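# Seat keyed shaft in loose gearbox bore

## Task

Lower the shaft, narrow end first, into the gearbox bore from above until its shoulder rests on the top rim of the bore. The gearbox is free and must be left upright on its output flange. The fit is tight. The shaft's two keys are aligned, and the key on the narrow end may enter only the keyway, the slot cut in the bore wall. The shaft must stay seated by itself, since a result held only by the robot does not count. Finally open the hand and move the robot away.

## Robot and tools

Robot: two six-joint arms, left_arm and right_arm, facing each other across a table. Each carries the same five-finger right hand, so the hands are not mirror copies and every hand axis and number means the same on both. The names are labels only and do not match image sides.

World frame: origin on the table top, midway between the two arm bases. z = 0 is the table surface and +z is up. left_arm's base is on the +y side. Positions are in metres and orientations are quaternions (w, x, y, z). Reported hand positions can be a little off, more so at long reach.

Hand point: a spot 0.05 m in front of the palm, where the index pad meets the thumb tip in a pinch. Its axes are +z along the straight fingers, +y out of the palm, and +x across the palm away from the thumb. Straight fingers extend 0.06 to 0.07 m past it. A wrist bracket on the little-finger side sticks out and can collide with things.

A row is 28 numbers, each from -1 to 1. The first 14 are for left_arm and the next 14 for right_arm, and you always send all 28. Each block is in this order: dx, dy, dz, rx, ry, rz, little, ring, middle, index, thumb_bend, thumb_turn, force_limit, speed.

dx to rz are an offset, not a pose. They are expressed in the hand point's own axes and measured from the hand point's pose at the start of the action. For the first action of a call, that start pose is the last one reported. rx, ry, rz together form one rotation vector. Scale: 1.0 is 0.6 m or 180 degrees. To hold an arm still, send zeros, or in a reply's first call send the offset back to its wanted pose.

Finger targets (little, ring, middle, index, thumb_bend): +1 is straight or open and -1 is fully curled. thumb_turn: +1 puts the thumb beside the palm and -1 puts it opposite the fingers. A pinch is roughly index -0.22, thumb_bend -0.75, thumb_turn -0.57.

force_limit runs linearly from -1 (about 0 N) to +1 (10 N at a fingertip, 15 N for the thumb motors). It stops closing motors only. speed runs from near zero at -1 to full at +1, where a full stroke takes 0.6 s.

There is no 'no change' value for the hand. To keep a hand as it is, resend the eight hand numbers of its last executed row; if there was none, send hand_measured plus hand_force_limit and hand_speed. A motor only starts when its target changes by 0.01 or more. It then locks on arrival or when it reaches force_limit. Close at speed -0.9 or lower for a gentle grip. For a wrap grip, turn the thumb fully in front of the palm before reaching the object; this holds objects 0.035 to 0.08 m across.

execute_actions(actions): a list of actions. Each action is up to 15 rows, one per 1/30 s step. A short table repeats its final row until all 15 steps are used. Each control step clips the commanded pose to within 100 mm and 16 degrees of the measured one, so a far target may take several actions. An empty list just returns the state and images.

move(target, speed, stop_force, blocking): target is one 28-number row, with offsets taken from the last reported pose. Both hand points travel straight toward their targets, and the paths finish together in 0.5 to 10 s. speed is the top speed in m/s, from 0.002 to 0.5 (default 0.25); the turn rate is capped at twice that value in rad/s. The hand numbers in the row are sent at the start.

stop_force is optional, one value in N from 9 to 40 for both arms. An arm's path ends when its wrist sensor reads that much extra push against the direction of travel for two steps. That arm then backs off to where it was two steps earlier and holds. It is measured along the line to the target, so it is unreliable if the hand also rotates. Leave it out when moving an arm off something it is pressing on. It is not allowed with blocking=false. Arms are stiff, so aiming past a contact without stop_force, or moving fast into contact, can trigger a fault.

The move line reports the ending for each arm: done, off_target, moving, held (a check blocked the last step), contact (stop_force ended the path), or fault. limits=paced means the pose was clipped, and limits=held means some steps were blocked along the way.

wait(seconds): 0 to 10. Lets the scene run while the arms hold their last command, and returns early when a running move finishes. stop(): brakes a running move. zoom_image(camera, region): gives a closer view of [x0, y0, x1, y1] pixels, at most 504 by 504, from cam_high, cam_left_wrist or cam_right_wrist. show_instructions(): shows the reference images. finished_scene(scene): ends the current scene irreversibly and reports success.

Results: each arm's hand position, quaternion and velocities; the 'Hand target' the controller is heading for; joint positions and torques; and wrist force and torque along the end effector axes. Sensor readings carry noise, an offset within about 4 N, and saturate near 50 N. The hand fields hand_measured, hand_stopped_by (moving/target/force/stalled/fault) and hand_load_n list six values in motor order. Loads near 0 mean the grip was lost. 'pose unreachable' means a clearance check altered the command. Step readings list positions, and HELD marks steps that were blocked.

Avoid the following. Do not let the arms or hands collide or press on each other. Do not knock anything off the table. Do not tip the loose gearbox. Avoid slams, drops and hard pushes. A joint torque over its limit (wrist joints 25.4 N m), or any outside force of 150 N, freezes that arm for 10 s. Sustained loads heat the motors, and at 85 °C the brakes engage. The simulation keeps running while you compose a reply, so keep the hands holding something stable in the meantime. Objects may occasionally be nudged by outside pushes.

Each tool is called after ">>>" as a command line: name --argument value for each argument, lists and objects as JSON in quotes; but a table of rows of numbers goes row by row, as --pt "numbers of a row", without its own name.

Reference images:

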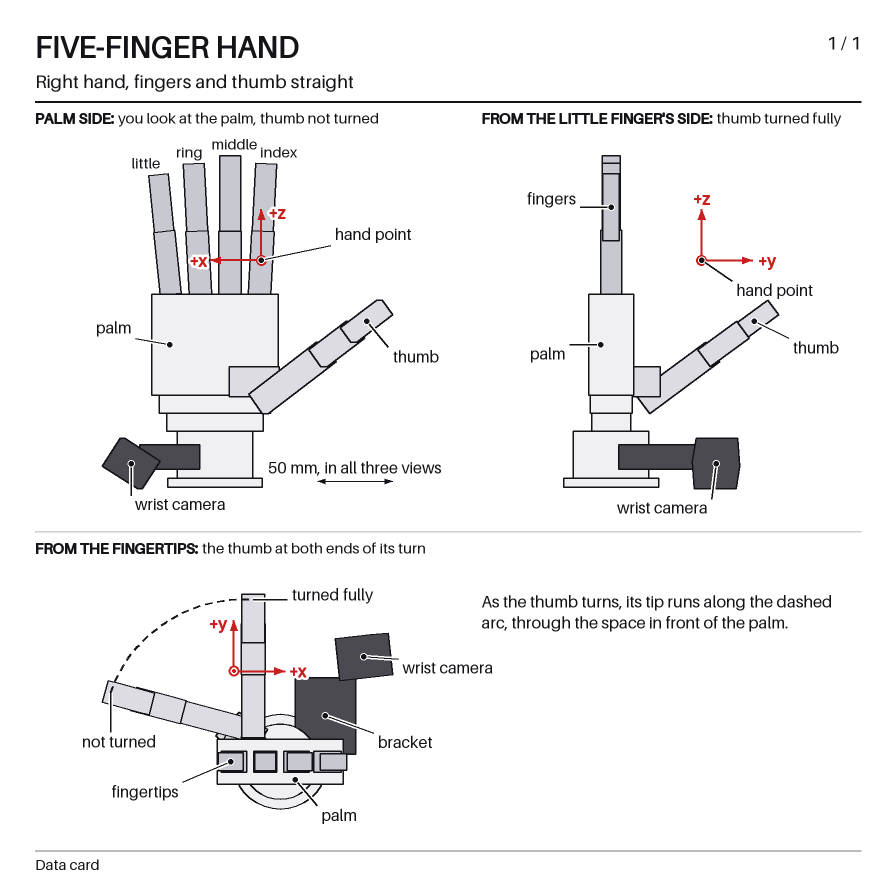

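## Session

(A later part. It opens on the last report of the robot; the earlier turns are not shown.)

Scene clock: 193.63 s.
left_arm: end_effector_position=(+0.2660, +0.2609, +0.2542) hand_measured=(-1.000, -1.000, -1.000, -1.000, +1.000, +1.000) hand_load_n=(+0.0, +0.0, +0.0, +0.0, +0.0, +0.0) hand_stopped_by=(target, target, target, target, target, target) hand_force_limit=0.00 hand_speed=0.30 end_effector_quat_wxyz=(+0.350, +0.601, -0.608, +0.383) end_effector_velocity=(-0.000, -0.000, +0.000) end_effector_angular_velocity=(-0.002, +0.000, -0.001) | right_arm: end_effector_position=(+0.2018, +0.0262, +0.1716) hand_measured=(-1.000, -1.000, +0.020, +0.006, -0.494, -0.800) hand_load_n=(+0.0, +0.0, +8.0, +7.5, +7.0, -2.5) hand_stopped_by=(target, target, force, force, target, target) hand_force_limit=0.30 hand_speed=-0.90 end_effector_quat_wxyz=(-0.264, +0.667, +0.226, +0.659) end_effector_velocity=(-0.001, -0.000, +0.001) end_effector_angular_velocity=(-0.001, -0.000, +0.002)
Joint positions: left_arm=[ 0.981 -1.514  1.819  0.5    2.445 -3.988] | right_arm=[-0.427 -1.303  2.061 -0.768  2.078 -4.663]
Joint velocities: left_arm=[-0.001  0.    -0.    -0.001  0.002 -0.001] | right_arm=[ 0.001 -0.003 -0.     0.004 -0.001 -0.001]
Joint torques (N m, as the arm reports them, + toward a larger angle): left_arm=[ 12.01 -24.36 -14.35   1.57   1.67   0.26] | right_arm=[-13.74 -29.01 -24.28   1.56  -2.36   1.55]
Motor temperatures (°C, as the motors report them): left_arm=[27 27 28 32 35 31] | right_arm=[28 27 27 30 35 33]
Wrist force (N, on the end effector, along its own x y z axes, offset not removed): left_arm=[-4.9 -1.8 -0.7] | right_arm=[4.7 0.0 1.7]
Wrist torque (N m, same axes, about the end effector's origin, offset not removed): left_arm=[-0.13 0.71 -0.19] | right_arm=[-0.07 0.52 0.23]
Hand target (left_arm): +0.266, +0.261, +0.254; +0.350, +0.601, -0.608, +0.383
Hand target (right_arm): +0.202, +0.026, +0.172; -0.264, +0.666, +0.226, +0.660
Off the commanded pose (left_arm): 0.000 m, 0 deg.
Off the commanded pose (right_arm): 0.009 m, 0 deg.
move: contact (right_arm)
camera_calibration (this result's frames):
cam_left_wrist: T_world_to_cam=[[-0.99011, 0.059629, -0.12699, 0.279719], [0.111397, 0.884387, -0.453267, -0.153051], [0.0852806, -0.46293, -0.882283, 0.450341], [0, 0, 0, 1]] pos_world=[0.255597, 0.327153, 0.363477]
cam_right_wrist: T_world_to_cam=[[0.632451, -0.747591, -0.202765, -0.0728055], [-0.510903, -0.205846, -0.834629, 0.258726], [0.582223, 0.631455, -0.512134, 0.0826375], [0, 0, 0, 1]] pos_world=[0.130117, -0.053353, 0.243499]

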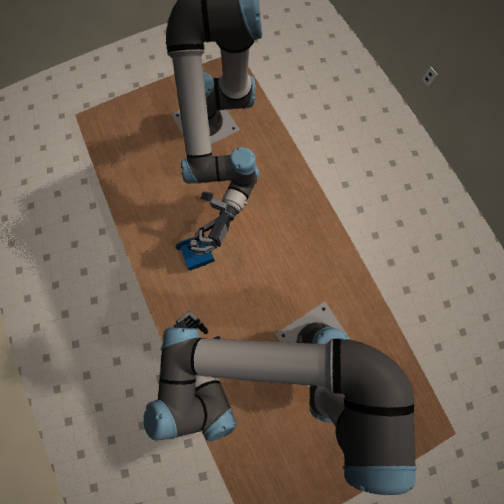

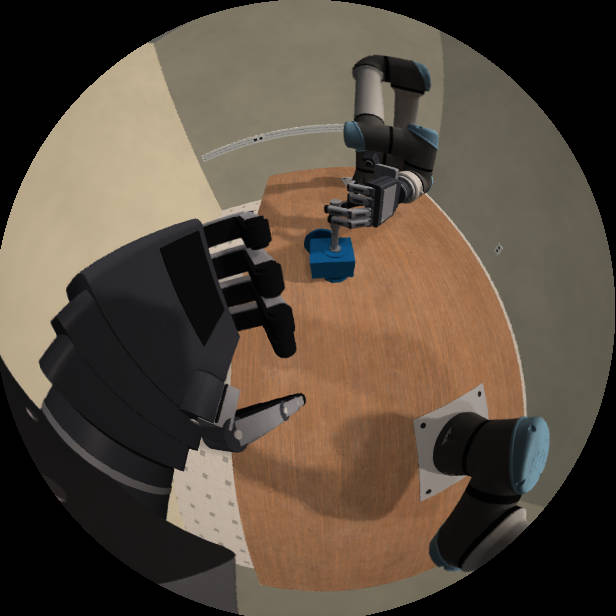

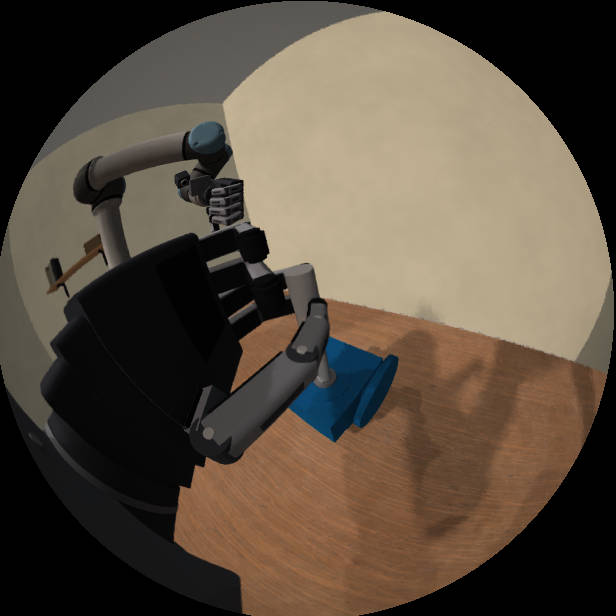

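>>> move --target '[0,0,0,0,0,0,-1,-1,-1,-1,1,1,0,0.3, 0.0005,-0.0024,0.001,-0.033,0.002,0,-1,-1,-0.2,-0.2,-0.5,-0.8,0.3,-0.9]' --speed 0.03

>>> move --target '[0,0,0,0,0,0,-1,-1,-1,-1,1,1,0,0.3, -0.01,0.0006,0,0,0,0,-1,-1,-0.2,-0.2,-0.5,-0.8,0.3,-0.9]' --speed 0.004 --stop_force 9

>>> zoom_image --camera "cam_left_wrist" --region '[312,210,358,256]'

Scene clock: 195.80 s.
left_arm: end_effector_position=(+0.2660, +0.2609, +0.2542) hand_measured=(-1.000, -1.000, -1.000, -1.000, +1.000, +1.000) hand_load_n=(+0.0, +0.0, +0.0, +0.0, +0.0, +0.0) hand_stopped_by=(target, target, target, target, target, target) hand_force_limit=0.00 hand_speed=0.30 end_effector_quat_wxyz=(+0.350, +0.601, -0.608, +0.383) end_effector_velocity=(-0.000, +0.000, +0.000) end_effector_angular_velocity=(+0.000, +0.001, -0.000) | right_arm: end_effector_position=(+0.2013, +0.0276, +0.1720) hand_measured=(-1.000, -1.000, +0.020, +0.006, -0.494, -0.800) hand_load_n=(+0.0, +0.0, +7.5, +6.0, +8.5, -1.5) hand_stopped_by=(target, target, force, force, target, target) hand_force_limit=0.30 hand_speed=-0.90 end_effector_quat_wxyz=(-0.230, +0.677, +0.191, +0.672) end_effector_velocity=(-0.000, +0.000, +0.000) end_effector_angular_velocity=(-0.000, +0.000, -0.008)
Joint positions: left_arm=[ 0.981 -1.514  1.819  0.5    2.445 -3.988] | right_arm=[-0.381 -1.253  1.988 -0.748  2.228 -4.665]
Joint velocities: left_arm=[-0.    -0.     0.     0.001  0.    -0.   ] | right_arm=[ 0.004  0.004 -0.006  0.003  0.012 -0.   ]
Joint torques (N m, as the arm reports them, + toward a larger angle): left_arm=[ 11.55 -24.15 -14.37   1.54   1.66   0.33] | right_arm=[ 12.57 -20.13 -29.63  -0.53   2.27  -1.53]
Motor temperatures (°C, as the motors report them): left_arm=[27 27 28 32 35 31] | right_arm=[28 27 27 30 35 33]
Wrist force (N, on the end effector, along its own x y z axes, offset not removed): left_arm=[-2.6 0.9 2.6] | right_arm=[-2.8 -0.6 0.9]
Wrist torque (N m, same axes, about the end effector's origin, offset not removed): left_arm=[0.15 0.12 -0.19] | right_arm=[-0.43 0.01 0.04]
Hand target (left_arm): +0.266, +0.261, +0.254; +0.350, +0.601, -0.608, +0.383
Hand target (right_arm): +0.201, +0.028, +0.172; -0.230, +0.677, +0.191, +0.672
Off the commanded pose (left_arm): 0.000 m, 0 deg.
Off the commanded pose (right_arm): 0.000 m, 0 deg.
move: done
camera_calibration (this result's frames):
cam_left_wrist: T_world_to_cam=[[-0.99011, 0.059629, -0.12699, 0.27972], [0.111397, 0.884387, -0.453267, -0.153051], [0.0852807, -0.46293, -0.882283, 0.450341], [0, 0, 0, 1]] pos_world=[0.255597, 0.327153, 0.363477]
cam_right_wrist: T_world_to_cam=[[0.552053, -0.808542, -0.203711, -0.0533061], [-0.529335, -0.151077, -0.834854, 0.261363], [0.644238, 0.568714, -0.511392, 0.0713079], [0, 0, 0, 1]] pos_world=[0.121837, -0.0441682, 0.243807]

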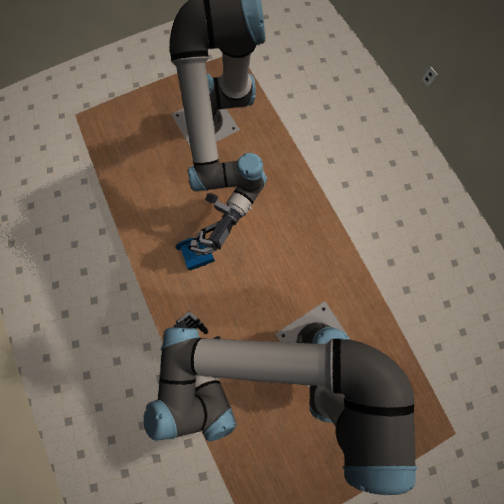

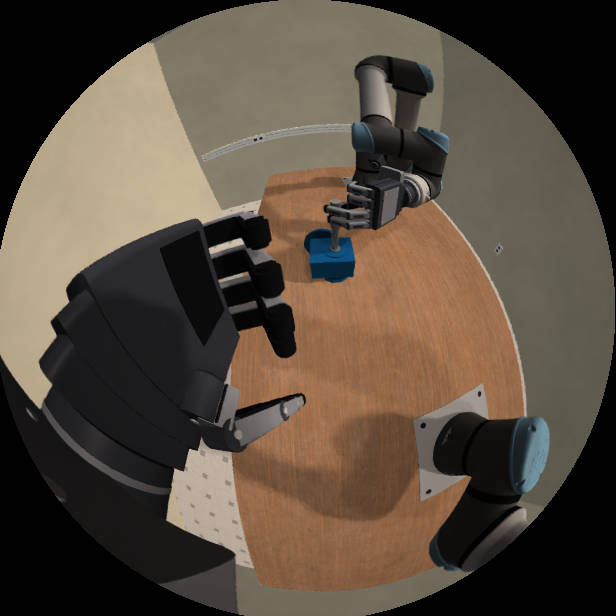

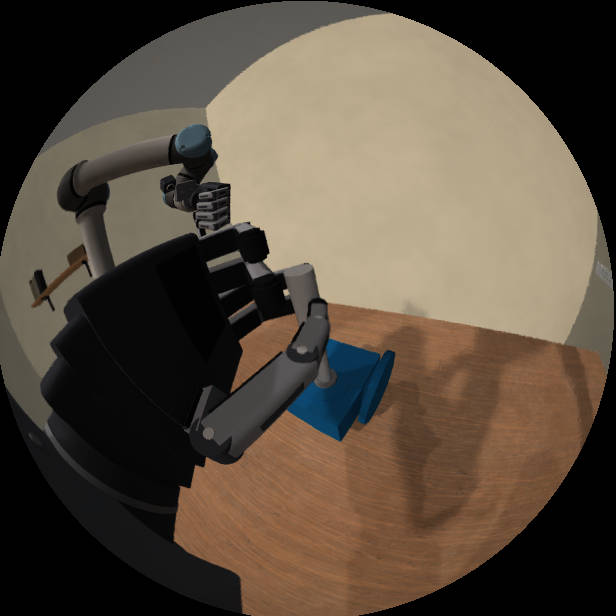

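Scene clock: 196.33 s.
left_arm: end_effector_position=(+0.2660, +0.2609, +0.2542) hand_measured=(-1.000, -1.000, -1.000, -1.000, +1.000, +1.000) hand_load_n=(+0.0, +0.0, +0.0, +0.0, +0.0, +0.0) hand_stopped_by=(target, target, target, target, target, target) hand_force_limit=0.00 hand_speed=0.30 end_effector_quat_wxyz=(+0.350, +0.601, -0.608, +0.383) end_effector_velocity=(-0.000, -0.000, -0.000) end_effector_angular_velocity=(+0.000, +0.002, +0.000) | right_arm: end_effector_position=(+0.2013, +0.0277, +0.1713) hand_measured=(-1.000, -1.000, +0.020, +0.006, -0.494, -0.800) hand_load_n=(+0.0, +0.0, +8.0, +6.5, +7.5, -3.5) hand_stopped_by=(target, target, force, force, target, target) hand_force_limit=0.30 hand_speed=-0.90 end_effector_quat_wxyz=(-0.230, +0.677, +0.191, +0.672) end_effector_velocity=(+0.000, -0.000, +0.001) end_effector_angular_velocity=(-0.001, +0.000, -0.001)
Joint positions: left_arm=[ 0.981 -1.514  1.819  0.5    2.445 -3.988] | right_arm=[-0.381 -1.252  1.988 -0.749  2.228 -4.665]
Joint velocities: left_arm=[-0.     0.001 -0.     0.     0.    -0.001] | right_arm=[-0.001 -0.002 -0.002  0.005  0.001 -0.   ]
Joint torques (N m, as the arm reports them, + toward a larger angle): left_arm=[ 11.74 -24.79 -14.77   1.45   1.59   0.23] | right_arm=[  5.51 -31.76 -23.83   1.47  -0.13  -0.77]
Motor temperatures (°C, as the motors report them): left_arm=[27 27 28 32 35 31] | right_arm=[28 27 27 30 35 33]
Wrist force (N, on the end effector, along its own x y z axes, offset not removed): left_arm=[-2.6 1.5 1.1] | right_arm=[5.3 -0.5 -0.1]
Wrist torque (N m, same axes, about the end effector's origin, offset not removed): left_arm=[0.25 0.27 -0.24] | right_arm=[-0.16 0.63 -0.06]
Hand target (left_arm): +0.266, +0.261, +0.254; +0.350, +0.601, -0.608, +0.383
Hand target (right_arm): +0.201, +0.028, +0.172; -0.230, +0.677, +0.191, +0.672
Off the commanded pose (left_arm): 0.000 m, 0 deg.
Off the commanded pose (right_arm): 0.005 m, 0 deg.
move: contact (right_arm)
camera_calibration (this result's frames):
cam_left_wrist: T_world_to_cam=[[-0.99011, 0.0596291, -0.12699, 0.279719], [0.111397, 0.884387, -0.453267, -0.153051], [0.0852806, -0.46293, -0.882283, 0.450341], [0, 0, 0, 1]] pos_world=[0.255597, 0.327153, 0.363477]
cam_right_wrist: T_world_to_cam=[[0.552115, -0.808515, -0.203649, -0.0534317], [-0.529333, -0.151191, -0.834834, 0.260711], [0.644186, 0.568723, -0.511448, 0.0709607], [0, 0, 0, 1]] pos_world=[0.121792, -0.0441401, 0.243062]

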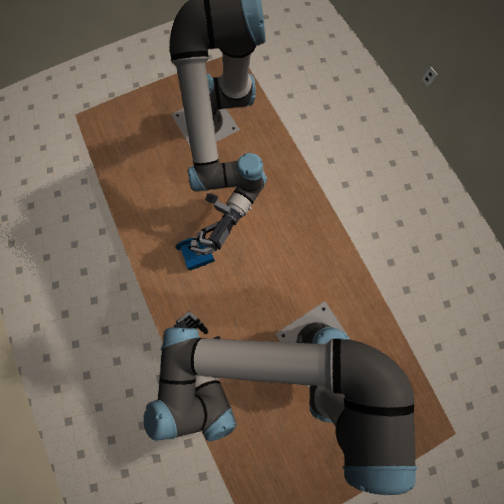

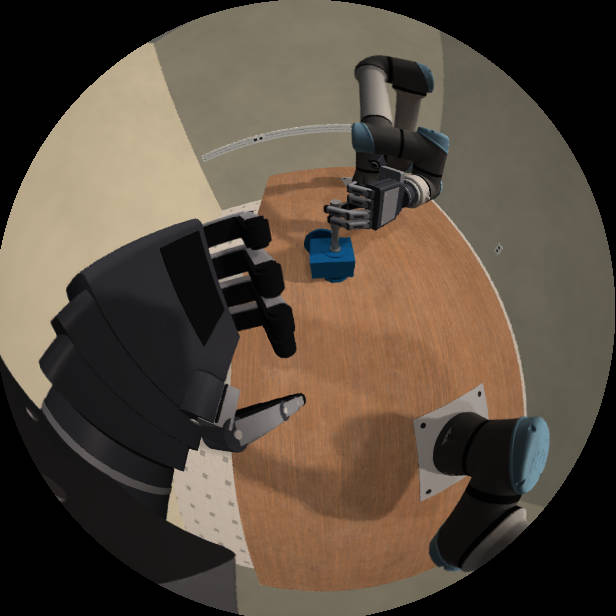

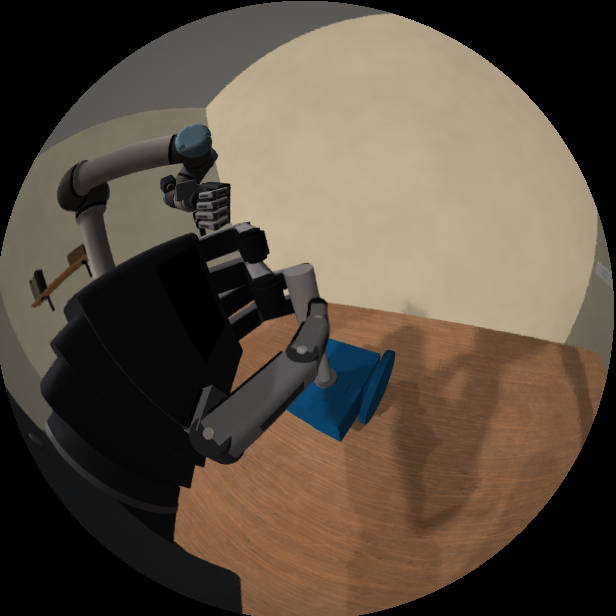

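Region (312, 210, 358, 256) of cam_left_wrist's 616x616 image, scaled by 10.957, with more detail than that image has.

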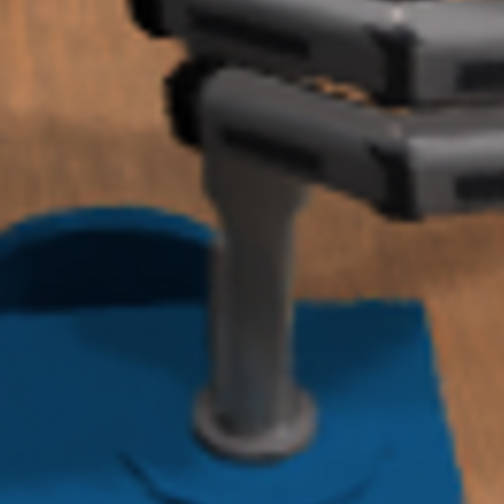

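>>> move --target '[-0.058,-0.057,0.218,0,0,0,-1,-1,-1,-1,1,1,0,0.3, 0.012,-0.0007,0,0,0,0,-1,-1,-0.2,-0.2,-0.5,-0.8,0.3,-0.9]' --speed 0.1

>>> zoom_image --camera "cam_left_wrist" --region '[310,150,420,260]'

Scene clock: 198.37 s.
left_arm: end_effector_position=(+0.3057, +0.1617, +0.1646) hand_measured=(-1.000, -1.000, -1.000, -1.000, +1.000, +1.000) hand_load_n=(+0.0, +0.0, +0.0, +0.0, +0.0, +0.0) hand_stopped_by=(target, target, target, target, target, target) hand_force_limit=0.00 hand_speed=0.30 end_effector_quat_wxyz=(+0.350, +0.601, -0.608, +0.383) end_effector_velocity=(+0.001, -0.001, -0.001) end_effector_angular_velocity=(+0.000, +0.000, +0.001) | right_arm: end_effector_position=(+0.2012, +0.0276, +0.1785) hand_measured=(-1.000, -1.000, +0.020, +0.006, -0.494, -0.800) hand_load_n=(+0.0, +0.0, +4.0, +6.5, +8.0, +3.0) hand_stopped_by=(target, target, force, force, target, target) hand_force_limit=0.30 hand_speed=-0.90 end_effector_quat_wxyz=(-0.230, +0.677, +0.191, +0.672) end_effector_velocity=(-0.000, +0.000, -0.000) end_effector_angular_velocity=(-0.001, +0.000, +0.002)
Joint positions: left_arm=[ 0.809 -1.313  1.807  0.188  2.318 -4.158] | right_arm=[-0.381 -1.264  1.982 -0.73   2.228 -4.665]
Joint velocities: left_arm=[-0.001  0.004 -0.002 -0.002 -0.001 -0.002] | right_arm=[ 0.    -0.     0.001  0.    -0.002 -0.   ]
Joint torques (N m, as the arm reports them, + toward a larger angle): left_arm=[-10.5  -22.63 -27.16  -1.4   -1.17  -1.37] | right_arm=[ 14.   -40.75 -33.34  -1.56   0.35  -1.55]
Motor temperatures (°C, as the motors report them): left_arm=[27 27 28 32 35 31] | right_arm=[28 27 27 30 35 33]
Wrist force (N, on the end effector, along its own x y z axes, offset not removed): left_arm=[-2.6 -1.1 -1.2] | right_arm=[-10.2 -0.8 2.0]
Wrist torque (N m, same axes, about the end effector's origin, offset not removed): left_arm=[0.00 0.44 -0.22] | right_arm=[-0.59 0.20 0.05]
Hand target (left_arm): +0.306, +0.162, +0.165; +0.350, +0.601, -0.608, +0.383
Hand target (right_arm): +0.201, +0.028, +0.178; -0.230, +0.677, +0.191, +0.672
Off the commanded pose (left_arm): 0.000 m, 0 deg.
Off the commanded pose (right_arm): 0.000 m, 0 deg.
move: done
camera_calibration (this result's frames):
cam_left_wrist: T_world_to_cam=[[-0.990137, 0.0596011, -0.12679, 0.313518], [0.111308, 0.884245, -0.453566, -0.110355], [0.0850808, -0.463205, -0.882158, 0.322054], [0, 0, 0, 1]] pos_world=[0.295309, 0.228072, 0.2738]
cam_right_wrist: T_world_to_cam=[[0.552127, -0.80851, -0.203633, -0.0519424], [-0.529325, -0.15121, -0.834836, 0.266684], [0.644182, 0.568724, -0.511452, 0.0747147], [0, 0, 0, 1]] pos_world=[0.121711, -0.0441628, 0.250273]

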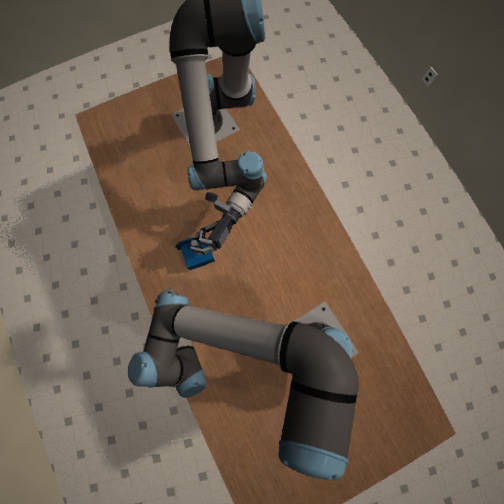

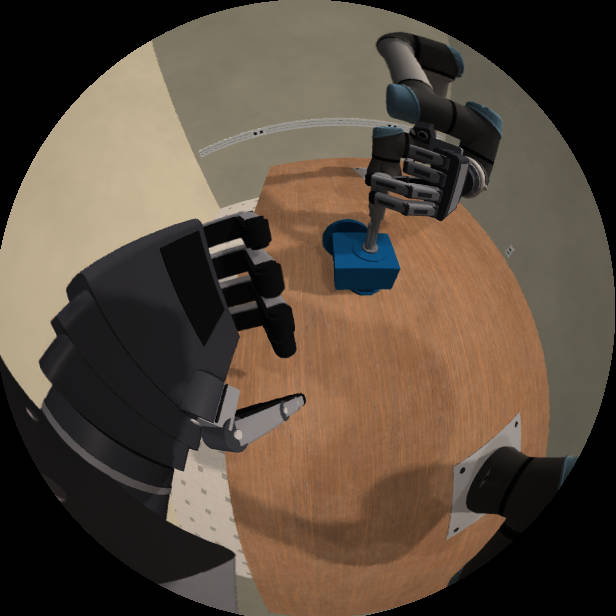

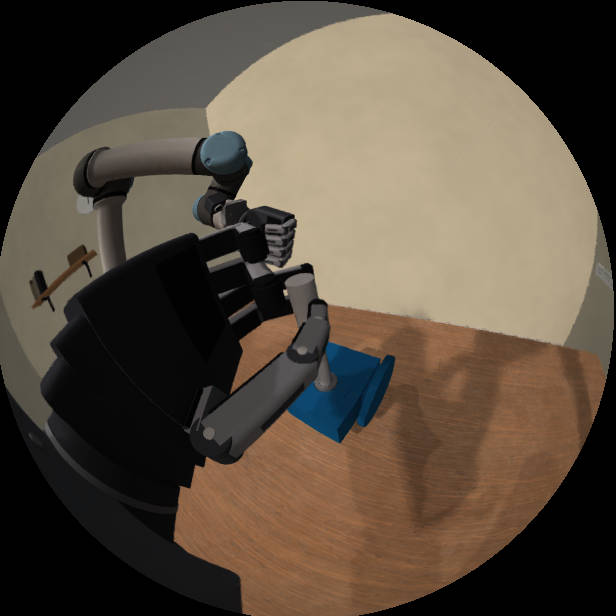

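Region (310, 150, 420, 260) of cam_left_wrist's 616x616 image, scaled by 4.582, with more detail than that image has.

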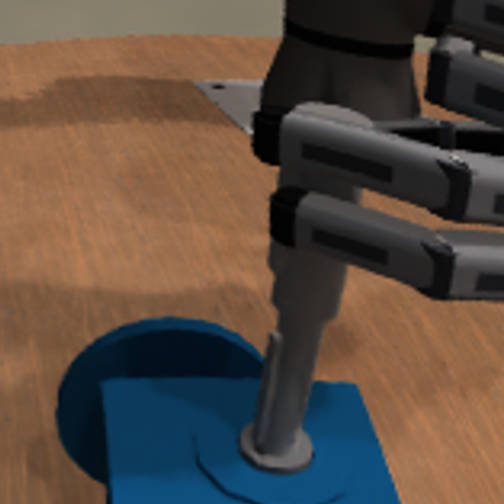

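>>> move --target '[0,0,0,0,0,0,-1,-1,-1,-1,1,1,0,0.3, -0.002,0.0035,0.001,0,0,0.004,-1,-1,-0.2,-0.2,-0.5,-0.8,0.3,-0.9]' --speed 0.005

>>> move --target '[0,0,0,0,0,0,-1,-1,-1,-1,1,1,0,0.3, -0.012,0.0008,0,0,0,0,-1,-1,-0.2,-0.2,-0.5,-0.8,0.3,-0.9]' --speed 0.004 --stop_force 12

>>> zoom_image --camera "cam_left_wrist" --region '[330,165,420,255]'

Scene clock: 200.33 s.
left_arm: end_effector_position=(+0.3057, +0.1617, +0.1646) hand_measured=(-1.000, -1.000, -1.000, -1.000, +1.000, +1.000) hand_load_n=(+0.0, +0.0, +0.0, +0.0, +0.0, +0.0) hand_stopped_by=(target, target, target, target, target, target) hand_force_limit=0.00 hand_speed=0.30 end_effector_quat_wxyz=(+0.350, +0.601, -0.608, +0.383) end_effector_velocity=(-0.000, +0.000, +0.000) end_effector_angular_velocity=(-0.000, +0.001, +0.001) | right_arm: end_effector_position=(+0.2029, +0.0263, +0.1772) hand_measured=(-1.000, -1.000, +0.020, +0.006, -0.494, -0.800) hand_load_n=(+0.0, +0.0, +4.5, +7.0, +6.0, +2.0) hand_stopped_by=(target, target, force, force, target, target) hand_force_limit=0.30 hand_speed=-0.90 end_effector_quat_wxyz=(-0.234, +0.678, +0.187, +0.671) end_effector_velocity=(+0.000, -0.000, -0.000) end_effector_angular_velocity=(+0.001, +0.001, +0.000)
Joint positions: left_arm=[ 0.809 -1.313  1.806  0.188  2.318 -4.158] | right_arm=[-0.386 -1.266  1.987 -0.733  2.223 -4.652]
Joint velocities: left_arm=[ 0.001 -0.     0.001 -0.     0.    -0.001] | right_arm=[-0.    -0.     0.    -0.    -0.     0.001]
Joint torques (N m, as the arm reports them, + toward a larger angle): left_arm=[ 12.59 -35.53  -9.01   2.49   2.4    2.12] | right_arm=[-14.59 -35.7   -7.35  -2.55  -2.46   1.5 ]
Motor temperatures (°C, as the motors report them): left_arm=[27 27 28 32 35 31] | right_arm=[28 27 27 30 35 33]
Wrist force (N, on the end effector, along its own x y z axes, offset not removed): left_arm=[-3.7 0.4 0.3] | right_arm=[-3.9 0.1 2.4]
Wrist torque (N m, same axes, about the end effector's origin, offset not removed): left_arm=[-0.06 0.39 -0.25] | right_arm=[-0.17 0.73 0.05]
Hand target (left_arm): +0.306, +0.162, +0.165; +0.350, +0.601, -0.608, +0.383
Hand target (right_arm): +0.203, +0.026, +0.177; -0.234, +0.678, +0.187, +0.671
Off the commanded pose (left_arm): 0.000 m, 0 deg.
Off the commanded pose (right_arm): 0.000 m, 0 deg.
move: done
camera_calibration (this result's frames):
cam_left_wrist: T_world_to_cam=[[-0.990128, 0.0596888, -0.126825, 0.313493], [0.111404, 0.884223, -0.453585, -0.110332], [0.0850673, -0.463236, -0.882143, 0.322056], [0, 0, 0, 1]] pos_world=[0.295293, 0.228034, 0.273813]
cam_right_wrist: T_world_to_cam=[[0.550742, -0.806286, -0.215836, -0.0517868], [-0.535211, -0.142708, -0.832576, 0.266853], [0.640493, 0.574053, -0.510129, 0.0741129], [0, 0, 0, 1]] pos_world=[0.123875, -0.0462177, 0.248805]

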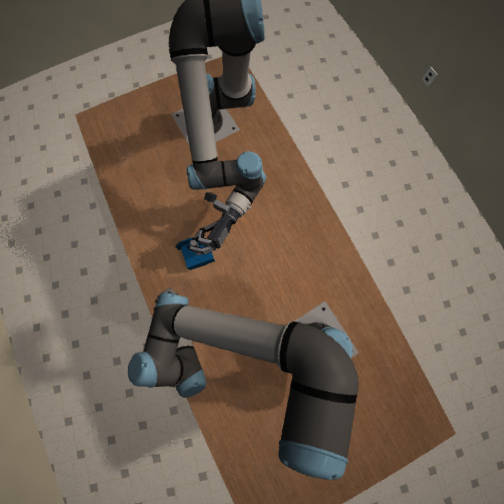

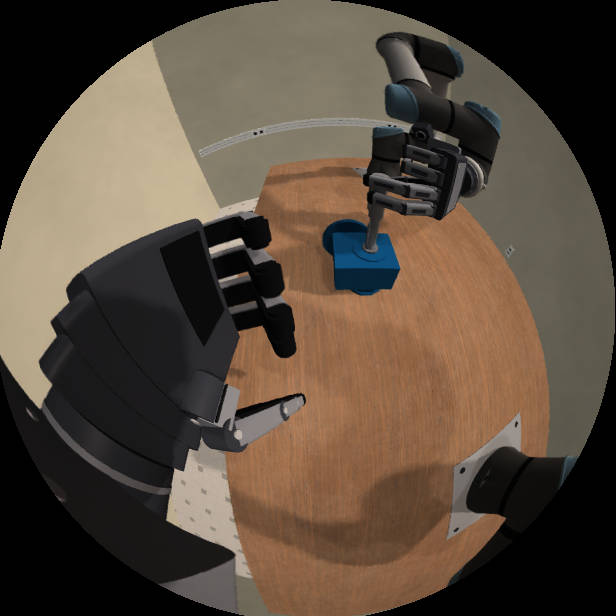

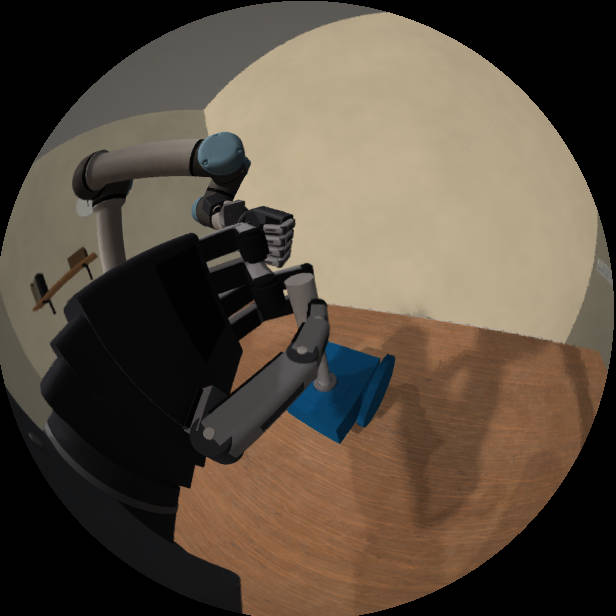

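Scene clock: 202.37 s.
left_arm: end_effector_position=(+0.3057, +0.1617, +0.1646) hand_measured=(-1.000, -1.000, -1.000, -1.000, +1.000, +1.000) hand_load_n=(+0.0, +0.0, +0.0, +0.0, +0.0, +0.0) hand_stopped_by=(target, target, target, target, target, target) hand_force_limit=0.00 hand_speed=0.30 end_effector_quat_wxyz=(+0.350, +0.601, -0.608, +0.383) end_effector_velocity=(+0.000, +0.000, -0.000) end_effector_angular_velocity=(+0.002, +0.001, +0.002) | right_arm: end_effector_position=(+0.2029, +0.0264, +0.1700) hand_measured=(-1.000, -1.000, +0.020, +0.006, -0.494, -0.800) hand_load_n=(+0.0, +0.0, +6.5, +5.5, +7.0, -4.0) hand_stopped_by=(target, target, force, force, target, target) hand_force_limit=0.30 hand_speed=-0.90 end_effector_quat_wxyz=(-0.234, +0.678, +0.187, +0.671) end_effector_velocity=(+0.000, -0.000, -0.000) end_effector_angular_velocity=(+0.001, +0.000, -0.001)
Joint positions: left_arm=[ 0.809 -1.313  1.807  0.188  2.318 -4.158] | right_arm=[-0.386 -1.254  1.994 -0.752  2.223 -4.652]
Joint velocities: left_arm=[ 0.001  0.001 -0.     0.001 -0.002 -0.   ] | right_arm=[-0.001  0.001  0.001 -0.002 -0.     0.   ]
Joint torques (N m, as the arm reports them, + toward a larger angle): left_arm=[  3.27 -34.61 -19.86   2.48   2.36   1.98] | right_arm=[-14.28 -14.32  -2.    -0.82  -2.39  -0.86]
Motor temperatures (°C, as the motors report them): left_arm=[27 27 28 32 35 31] | right_arm=[28 27 27 30 35 33]
Wrist force (N, on the end effector, along its own x y z axes, offset not removed): left_arm=[-2.2 -2.3 0.1] | right_arm=[9.9 -0.4 2.2]
Wrist torque (N m, same axes, about the end effector's origin, offset not removed): left_arm=[-0.34 0.47 -0.22] | right_arm=[-0.09 0.07 0.22]
Hand target (left_arm): +0.306, +0.162, +0.165; +0.350, +0.601, -0.608, +0.383
Hand target (right_arm): +0.203, +0.026, +0.170; -0.234, +0.678, +0.187, +0.671
Off the commanded pose (left_arm): 0.000 m, 0 deg.
Off the commanded pose (right_arm): 0.000 m, 0 deg.
move: done
camera_calibration (this result's frames):
cam_left_wrist: T_world_to_cam=[[-0.99013, 0.059675, -0.126812, 0.313493], [0.111385, 0.884229, -0.453578, -0.110339], [0.0850639, -0.463226, -0.882148, 0.322056], [0, 0, 0, 1]] pos_world=[0.295294, 0.228042, 0.273809]
cam_right_wrist: T_world_to_cam=[[0.550739, -0.806287, -0.215842, -0.0533301], [-0.535217, -0.142704, -0.832574, 0.260918], [0.640492, 0.574053, -0.510131, 0.0703821], [0, 0, 0, 1]] pos_world=[0.123939, -0.0461684, 0.241627]

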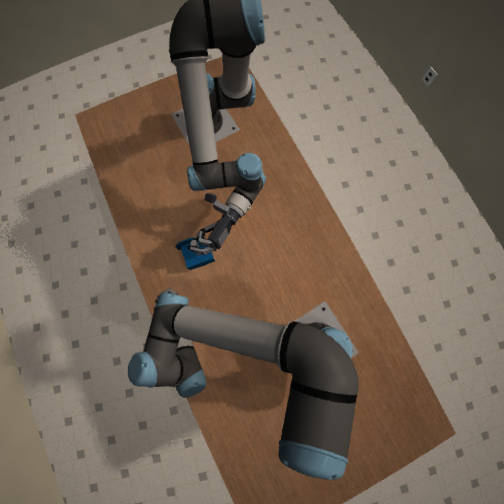

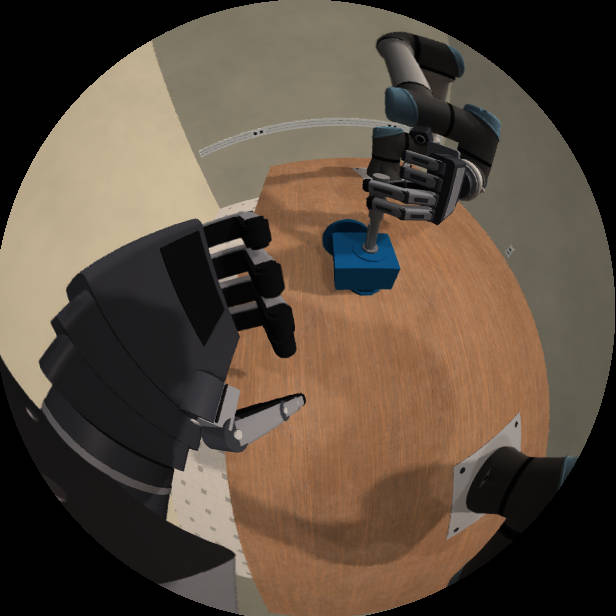

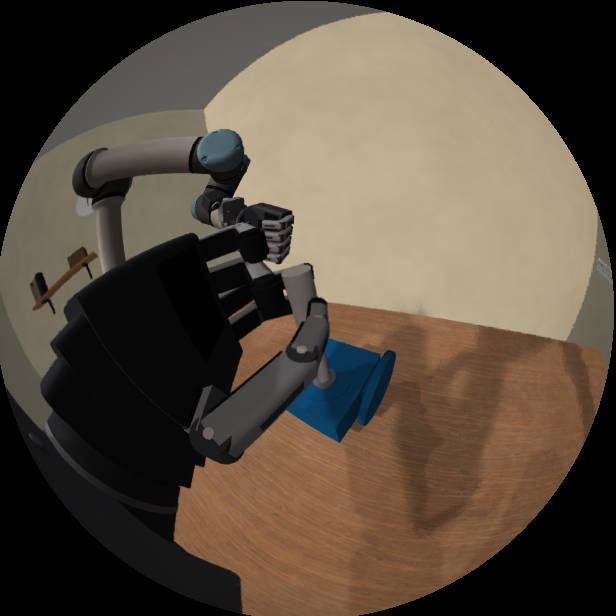

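Region (330, 165, 420, 255) of cam_left_wrist's 616x616 image, scaled by 5.600, with more detail than that image has.

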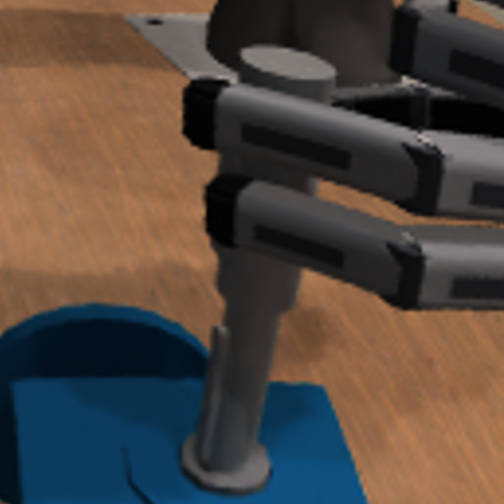

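>>> zoom_image --camera "cam_right_wrist" --region '[250,250,400,400]'

>>> zoom_image --camera "cam_left_wrist" --region '[355,222,390,257]'

Region (250, 250, 400, 400) of cam_right_wrist's 616x616 image, scaled by 3.360, with more detail than that image has.

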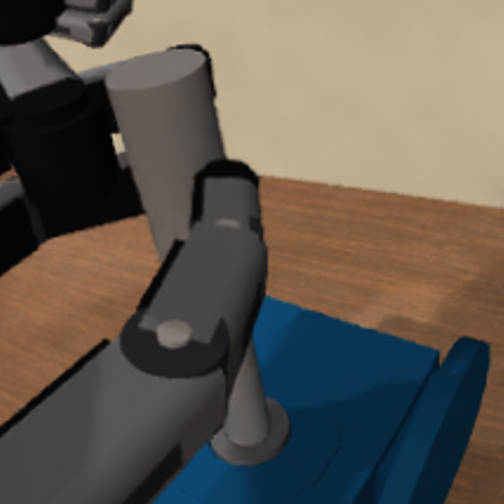

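Region (355, 222, 390, 257) of cam_left_wrist's 616x616 image, scaled by 14.400, with more detail than that image has.

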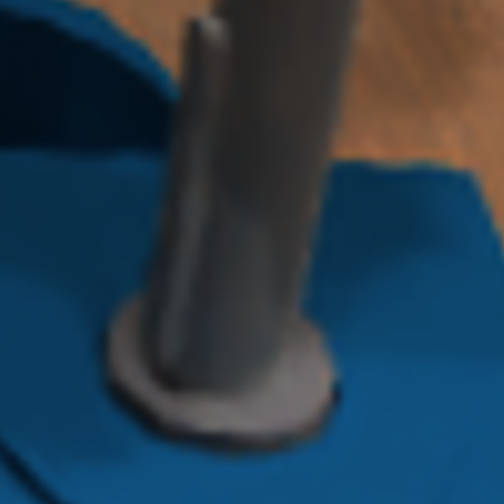

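>>> move --target '[0,0,0,0,0,0,-1,-1,-1,-1,1,1,0,0.3, 0.001,0.0037,-0.0045,0.017,0,0,-1,-1,-0.2,-0.2,-0.5,-0.8,0.3,-0.9]' --speed 0.01

>>> move --target '[0,0,0,0,0,0,-1,-1,-1,-1,1,1,0,0.3, -0.006,0.0004,0,0,0,0,-1,-1,-0.2,-0.2,-0.5,-0.8,0.3,-0.9]' --speed 0.004 --stop_force 10

>>> zoom_image --camera "cam_left_wrist" --region '[355,222,390,257]'

Scene clock: 205.93 s.
left_arm: end_effector_position=(+0.3057, +0.1617, +0.1646) hand_measured=(-1.000, -1.000, -1.000, -1.000, +1.000, +1.000) hand_load_n=(+0.0, +0.0, +0.0, +0.0, +0.0, +0.0) hand_stopped_by=(target, target, target, target, target, target) hand_force_limit=0.00 hand_speed=0.30 end_effector_quat_wxyz=(+0.350, +0.601, -0.608, +0.383) end_effector_velocity=(-0.000, +0.000, +0.000) end_effector_angular_velocity=(-0.001, +0.000, +0.000) | right_arm: end_effector_position=(+0.2020, +0.0230, +0.1704) hand_measured=(-1.000, -1.000, +0.020, +0.006, -0.496, -0.800) hand_load_n=(+0.0, +0.0, +5.0, +7.5, +4.0, -1.0) hand_stopped_by=(target, target, force, force, target, target) hand_force_limit=0.30 hand_speed=-0.90 end_effector_quat_wxyz=(-0.252, +0.672, +0.204, +0.666) end_effector_velocity=(+0.000, -0.001, +0.000) end_effector_angular_velocity=(+0.000, -0.000, +0.001)
Joint positions: left_arm=[ 0.809 -1.313  1.807  0.188  2.318 -4.158] | right_arm=[-0.408 -1.286  2.041 -0.772  2.147 -4.654]
Joint velocities: left_arm=[ 0.    -0.     0.    -0.001  0.001 -0.001] | right_arm=[-0.002 -0.002  0.002 -0.001 -0.003 -0.   ]
Joint torques (N m, as the arm reports them, + toward a larger angle): left_arm=[ -0.55 -35.12 -24.17   2.41   2.3    2.01] | right_arm=[-14.77 -30.36  -2.43  -1.04  -1.9   -1.21]
Motor temperatures (°C, as the motors report them): left_arm=[27 27 28 32 35 31] | right_arm=[28 27 27 30 35 33]
Wrist force (N, on the end effector, along its own x y z axes, offset not removed): left_arm=[-3.6 0.7 -1.2] | right_arm=[5.3 -1.9 7.5]
Wrist torque (N m, same axes, about the end effector's origin, offset not removed): left_arm=[0.16 0.35 -0.22] | right_arm=[-0.19 0.19 0.21]
Hand target (left_arm): +0.306, +0.162, +0.165; +0.350, +0.601, -0.608, +0.383
Hand target (right_arm): +0.202, +0.023, +0.170; -0.252, +0.672, +0.204, +0.666
Off the commanded pose (left_arm): 0.000 m, 0 deg.
Off the commanded pose (right_arm): 0.000 m, 0 deg.
move: done
camera_calibration (this result's frames):
cam_left_wrist: T_world_to_cam=[[-0.99013, 0.059675, -0.126812, 0.313493], [0.111385, 0.884229, -0.453578, -0.110339], [0.085064, -0.463226, -0.882148, 0.322056], [0, 0, 0, 1]] pos_world=[0.295294, 0.228042, 0.273809]
cam_right_wrist: T_world_to_cam=[[0.593417, -0.775575, -0.215265, -0.0648685], [-0.52427, -0.169514, -0.834509, 0.259003], [0.610735, 0.608069, -0.507203, 0.0778667], [0, 0, 0, 1]] pos_world=[0.126726, -0.0537542, 0.241671]

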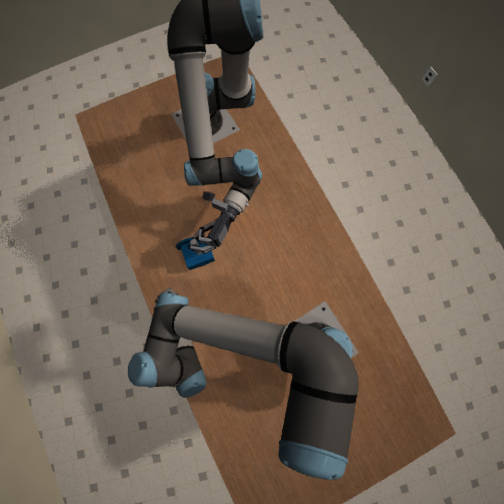

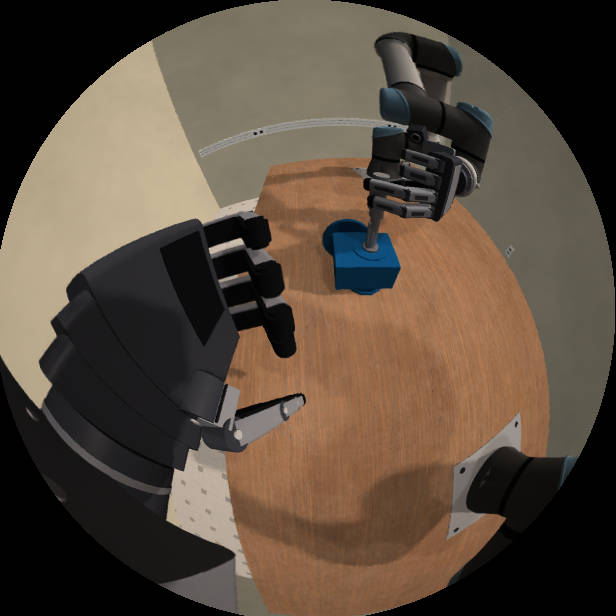

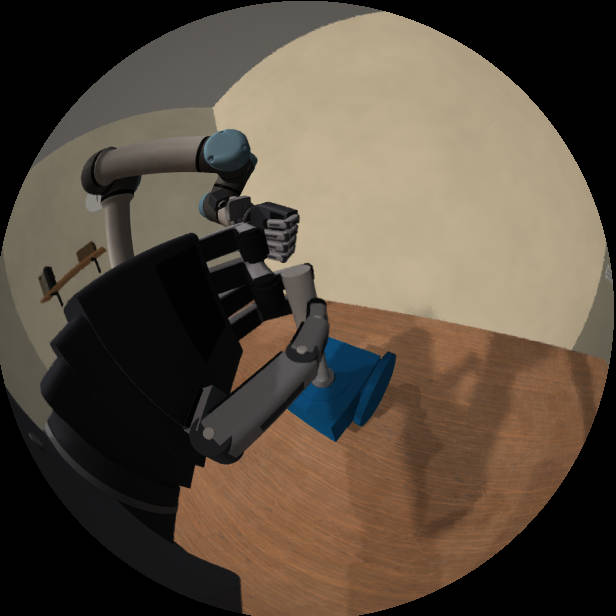

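Scene clock: 207.07 s.
left_arm: end_effector_position=(+0.3057, +0.1617, +0.1646) hand_measured=(-1.000, -1.000, -1.000, -1.000, +1.000, +1.000) hand_load_n=(+0.0, +0.0, +0.0, +0.0, +0.0, +0.0) hand_stopped_by=(target, target, target, target, target, target) hand_force_limit=0.00 hand_speed=0.30 end_effector_quat_wxyz=(+0.350, +0.601, -0.608, +0.383) end_effector_velocity=(+0.000, +0.000, -0.000) end_effector_angular_velocity=(-0.001, -0.001, +0.000) | right_arm: end_effector_position=(+0.2020, +0.0230, +0.1668) hand_measured=(-1.000, -1.000, +0.020, +0.006, -0.496, -0.800) hand_load_n=(+0.0, +0.0, +4.0, +7.0, +5.0, -2.5) hand_stopped_by=(target, target, force, force, target, target) hand_force_limit=0.30 hand_speed=-0.90 end_effector_quat_wxyz=(-0.252, +0.672, +0.204, +0.666) end_effector_velocity=(-0.000, -0.000, -0.001) end_effector_angular_velocity=(-0.002, +0.001, -0.000)
Joint positions: left_arm=[ 0.809 -1.313  1.807  0.188  2.318 -4.158] | right_arm=[-0.408 -1.279  2.044 -0.781  2.147 -4.654]
Joint velocities: left_arm=[ 0.     0.     0.001 -0.002  0.     0.   ] | right_arm=[-0.     0.001  0.001  0.     0.     0.   ]
Joint torques (N m, as the arm reports them, + toward a larger angle): left_arm=[  0.04 -34.39 -24.41   2.43   2.46   1.93] | right_arm=[-13.91 -13.61  -1.19  -0.77   2.44   0.26]
Motor temperatures (°C, as the motors report them): left_arm=[27 27 28 32 35 31] | right_arm=[28 27 27 30 35 33]
Wrist force (N, on the end effector, along its own x y z axes, offset not removed): left_arm=[-2.2 1.4 0.8] | right_arm=[6.9 -2.3 7.1]
Wrist torque (N m, same axes, about the end effector's origin, offset not removed): left_arm=[0.19 0.13 0.16] | right_arm=[-0.39 0.02 0.15]
Hand target (left_arm): +0.306, +0.162, +0.165; +0.350, +0.601, -0.608, +0.383
Hand target (right_arm): +0.202, +0.023, +0.167; -0.252, +0.672, +0.204, +0.666
Off the commanded pose (left_arm): 0.000 m, 0 deg.
Off the commanded pose (right_arm): 0.000 m, 0 deg.
move: done
camera_calibration (this result's frames):
cam_left_wrist: T_world_to_cam=[[-0.99013, 0.059675, -0.126812, 0.313493], [0.111385, 0.884229, -0.453578, -0.110339], [0.0850639, -0.463226, -0.882148, 0.322056], [0, 0, 0, 1]] pos_world=[0.295294, 0.228042, 0.273809]
cam_right_wrist: T_world_to_cam=[[0.593409, -0.775584, -0.215255, -0.0656373], [-0.524271, -0.169517, -0.834508, 0.256049], [0.610742, 0.608056, -0.50721, 0.0760145], [0, 0, 0, 1]] pos_world=[0.126764, -0.0537236, 0.238101]

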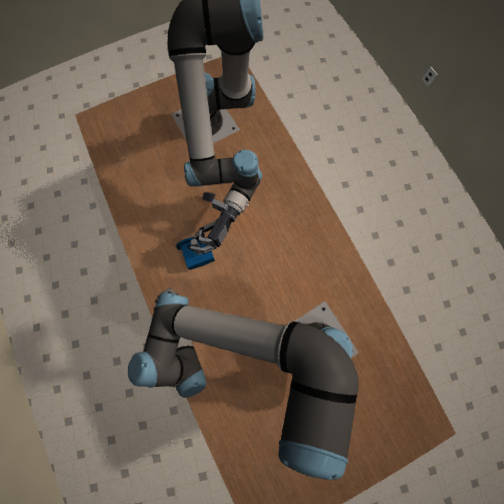

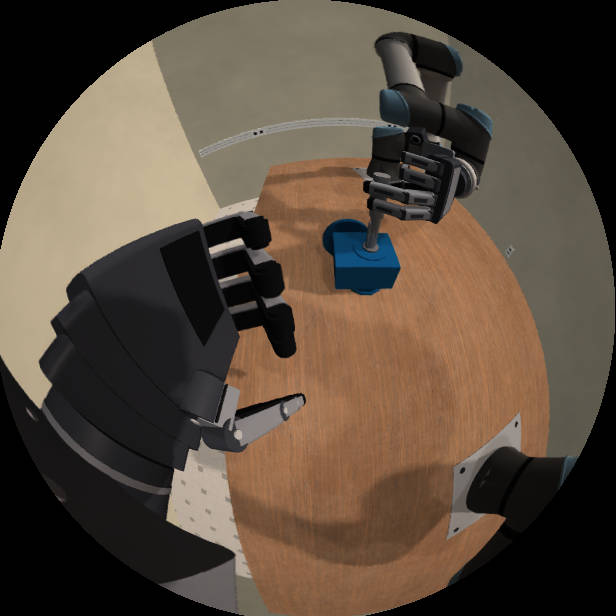

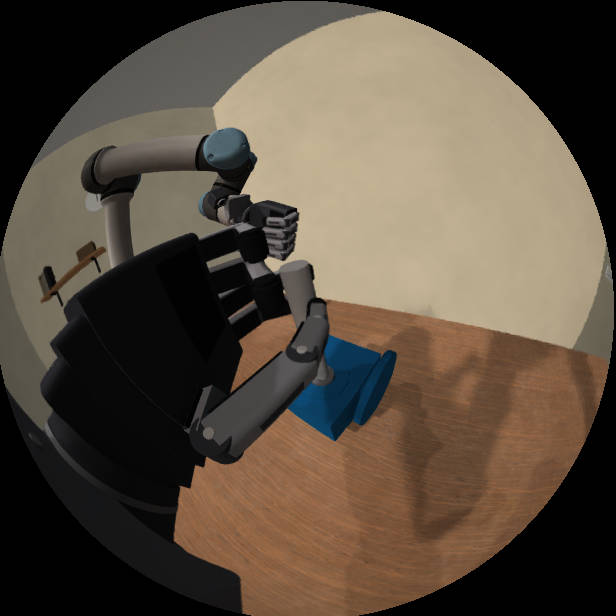

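Region (355, 222, 390, 257) of cam_left_wrist's 616x616 image, scaled by 14.400, with more detail than that image has.

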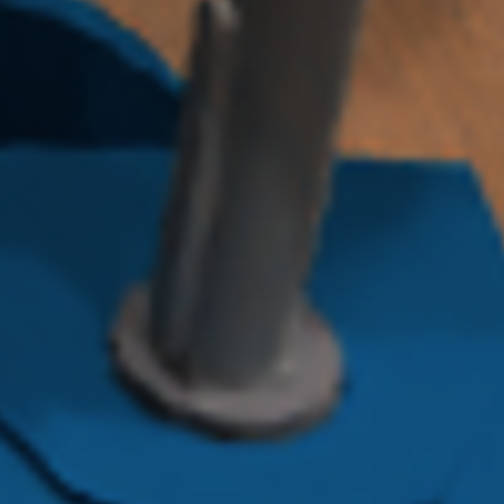

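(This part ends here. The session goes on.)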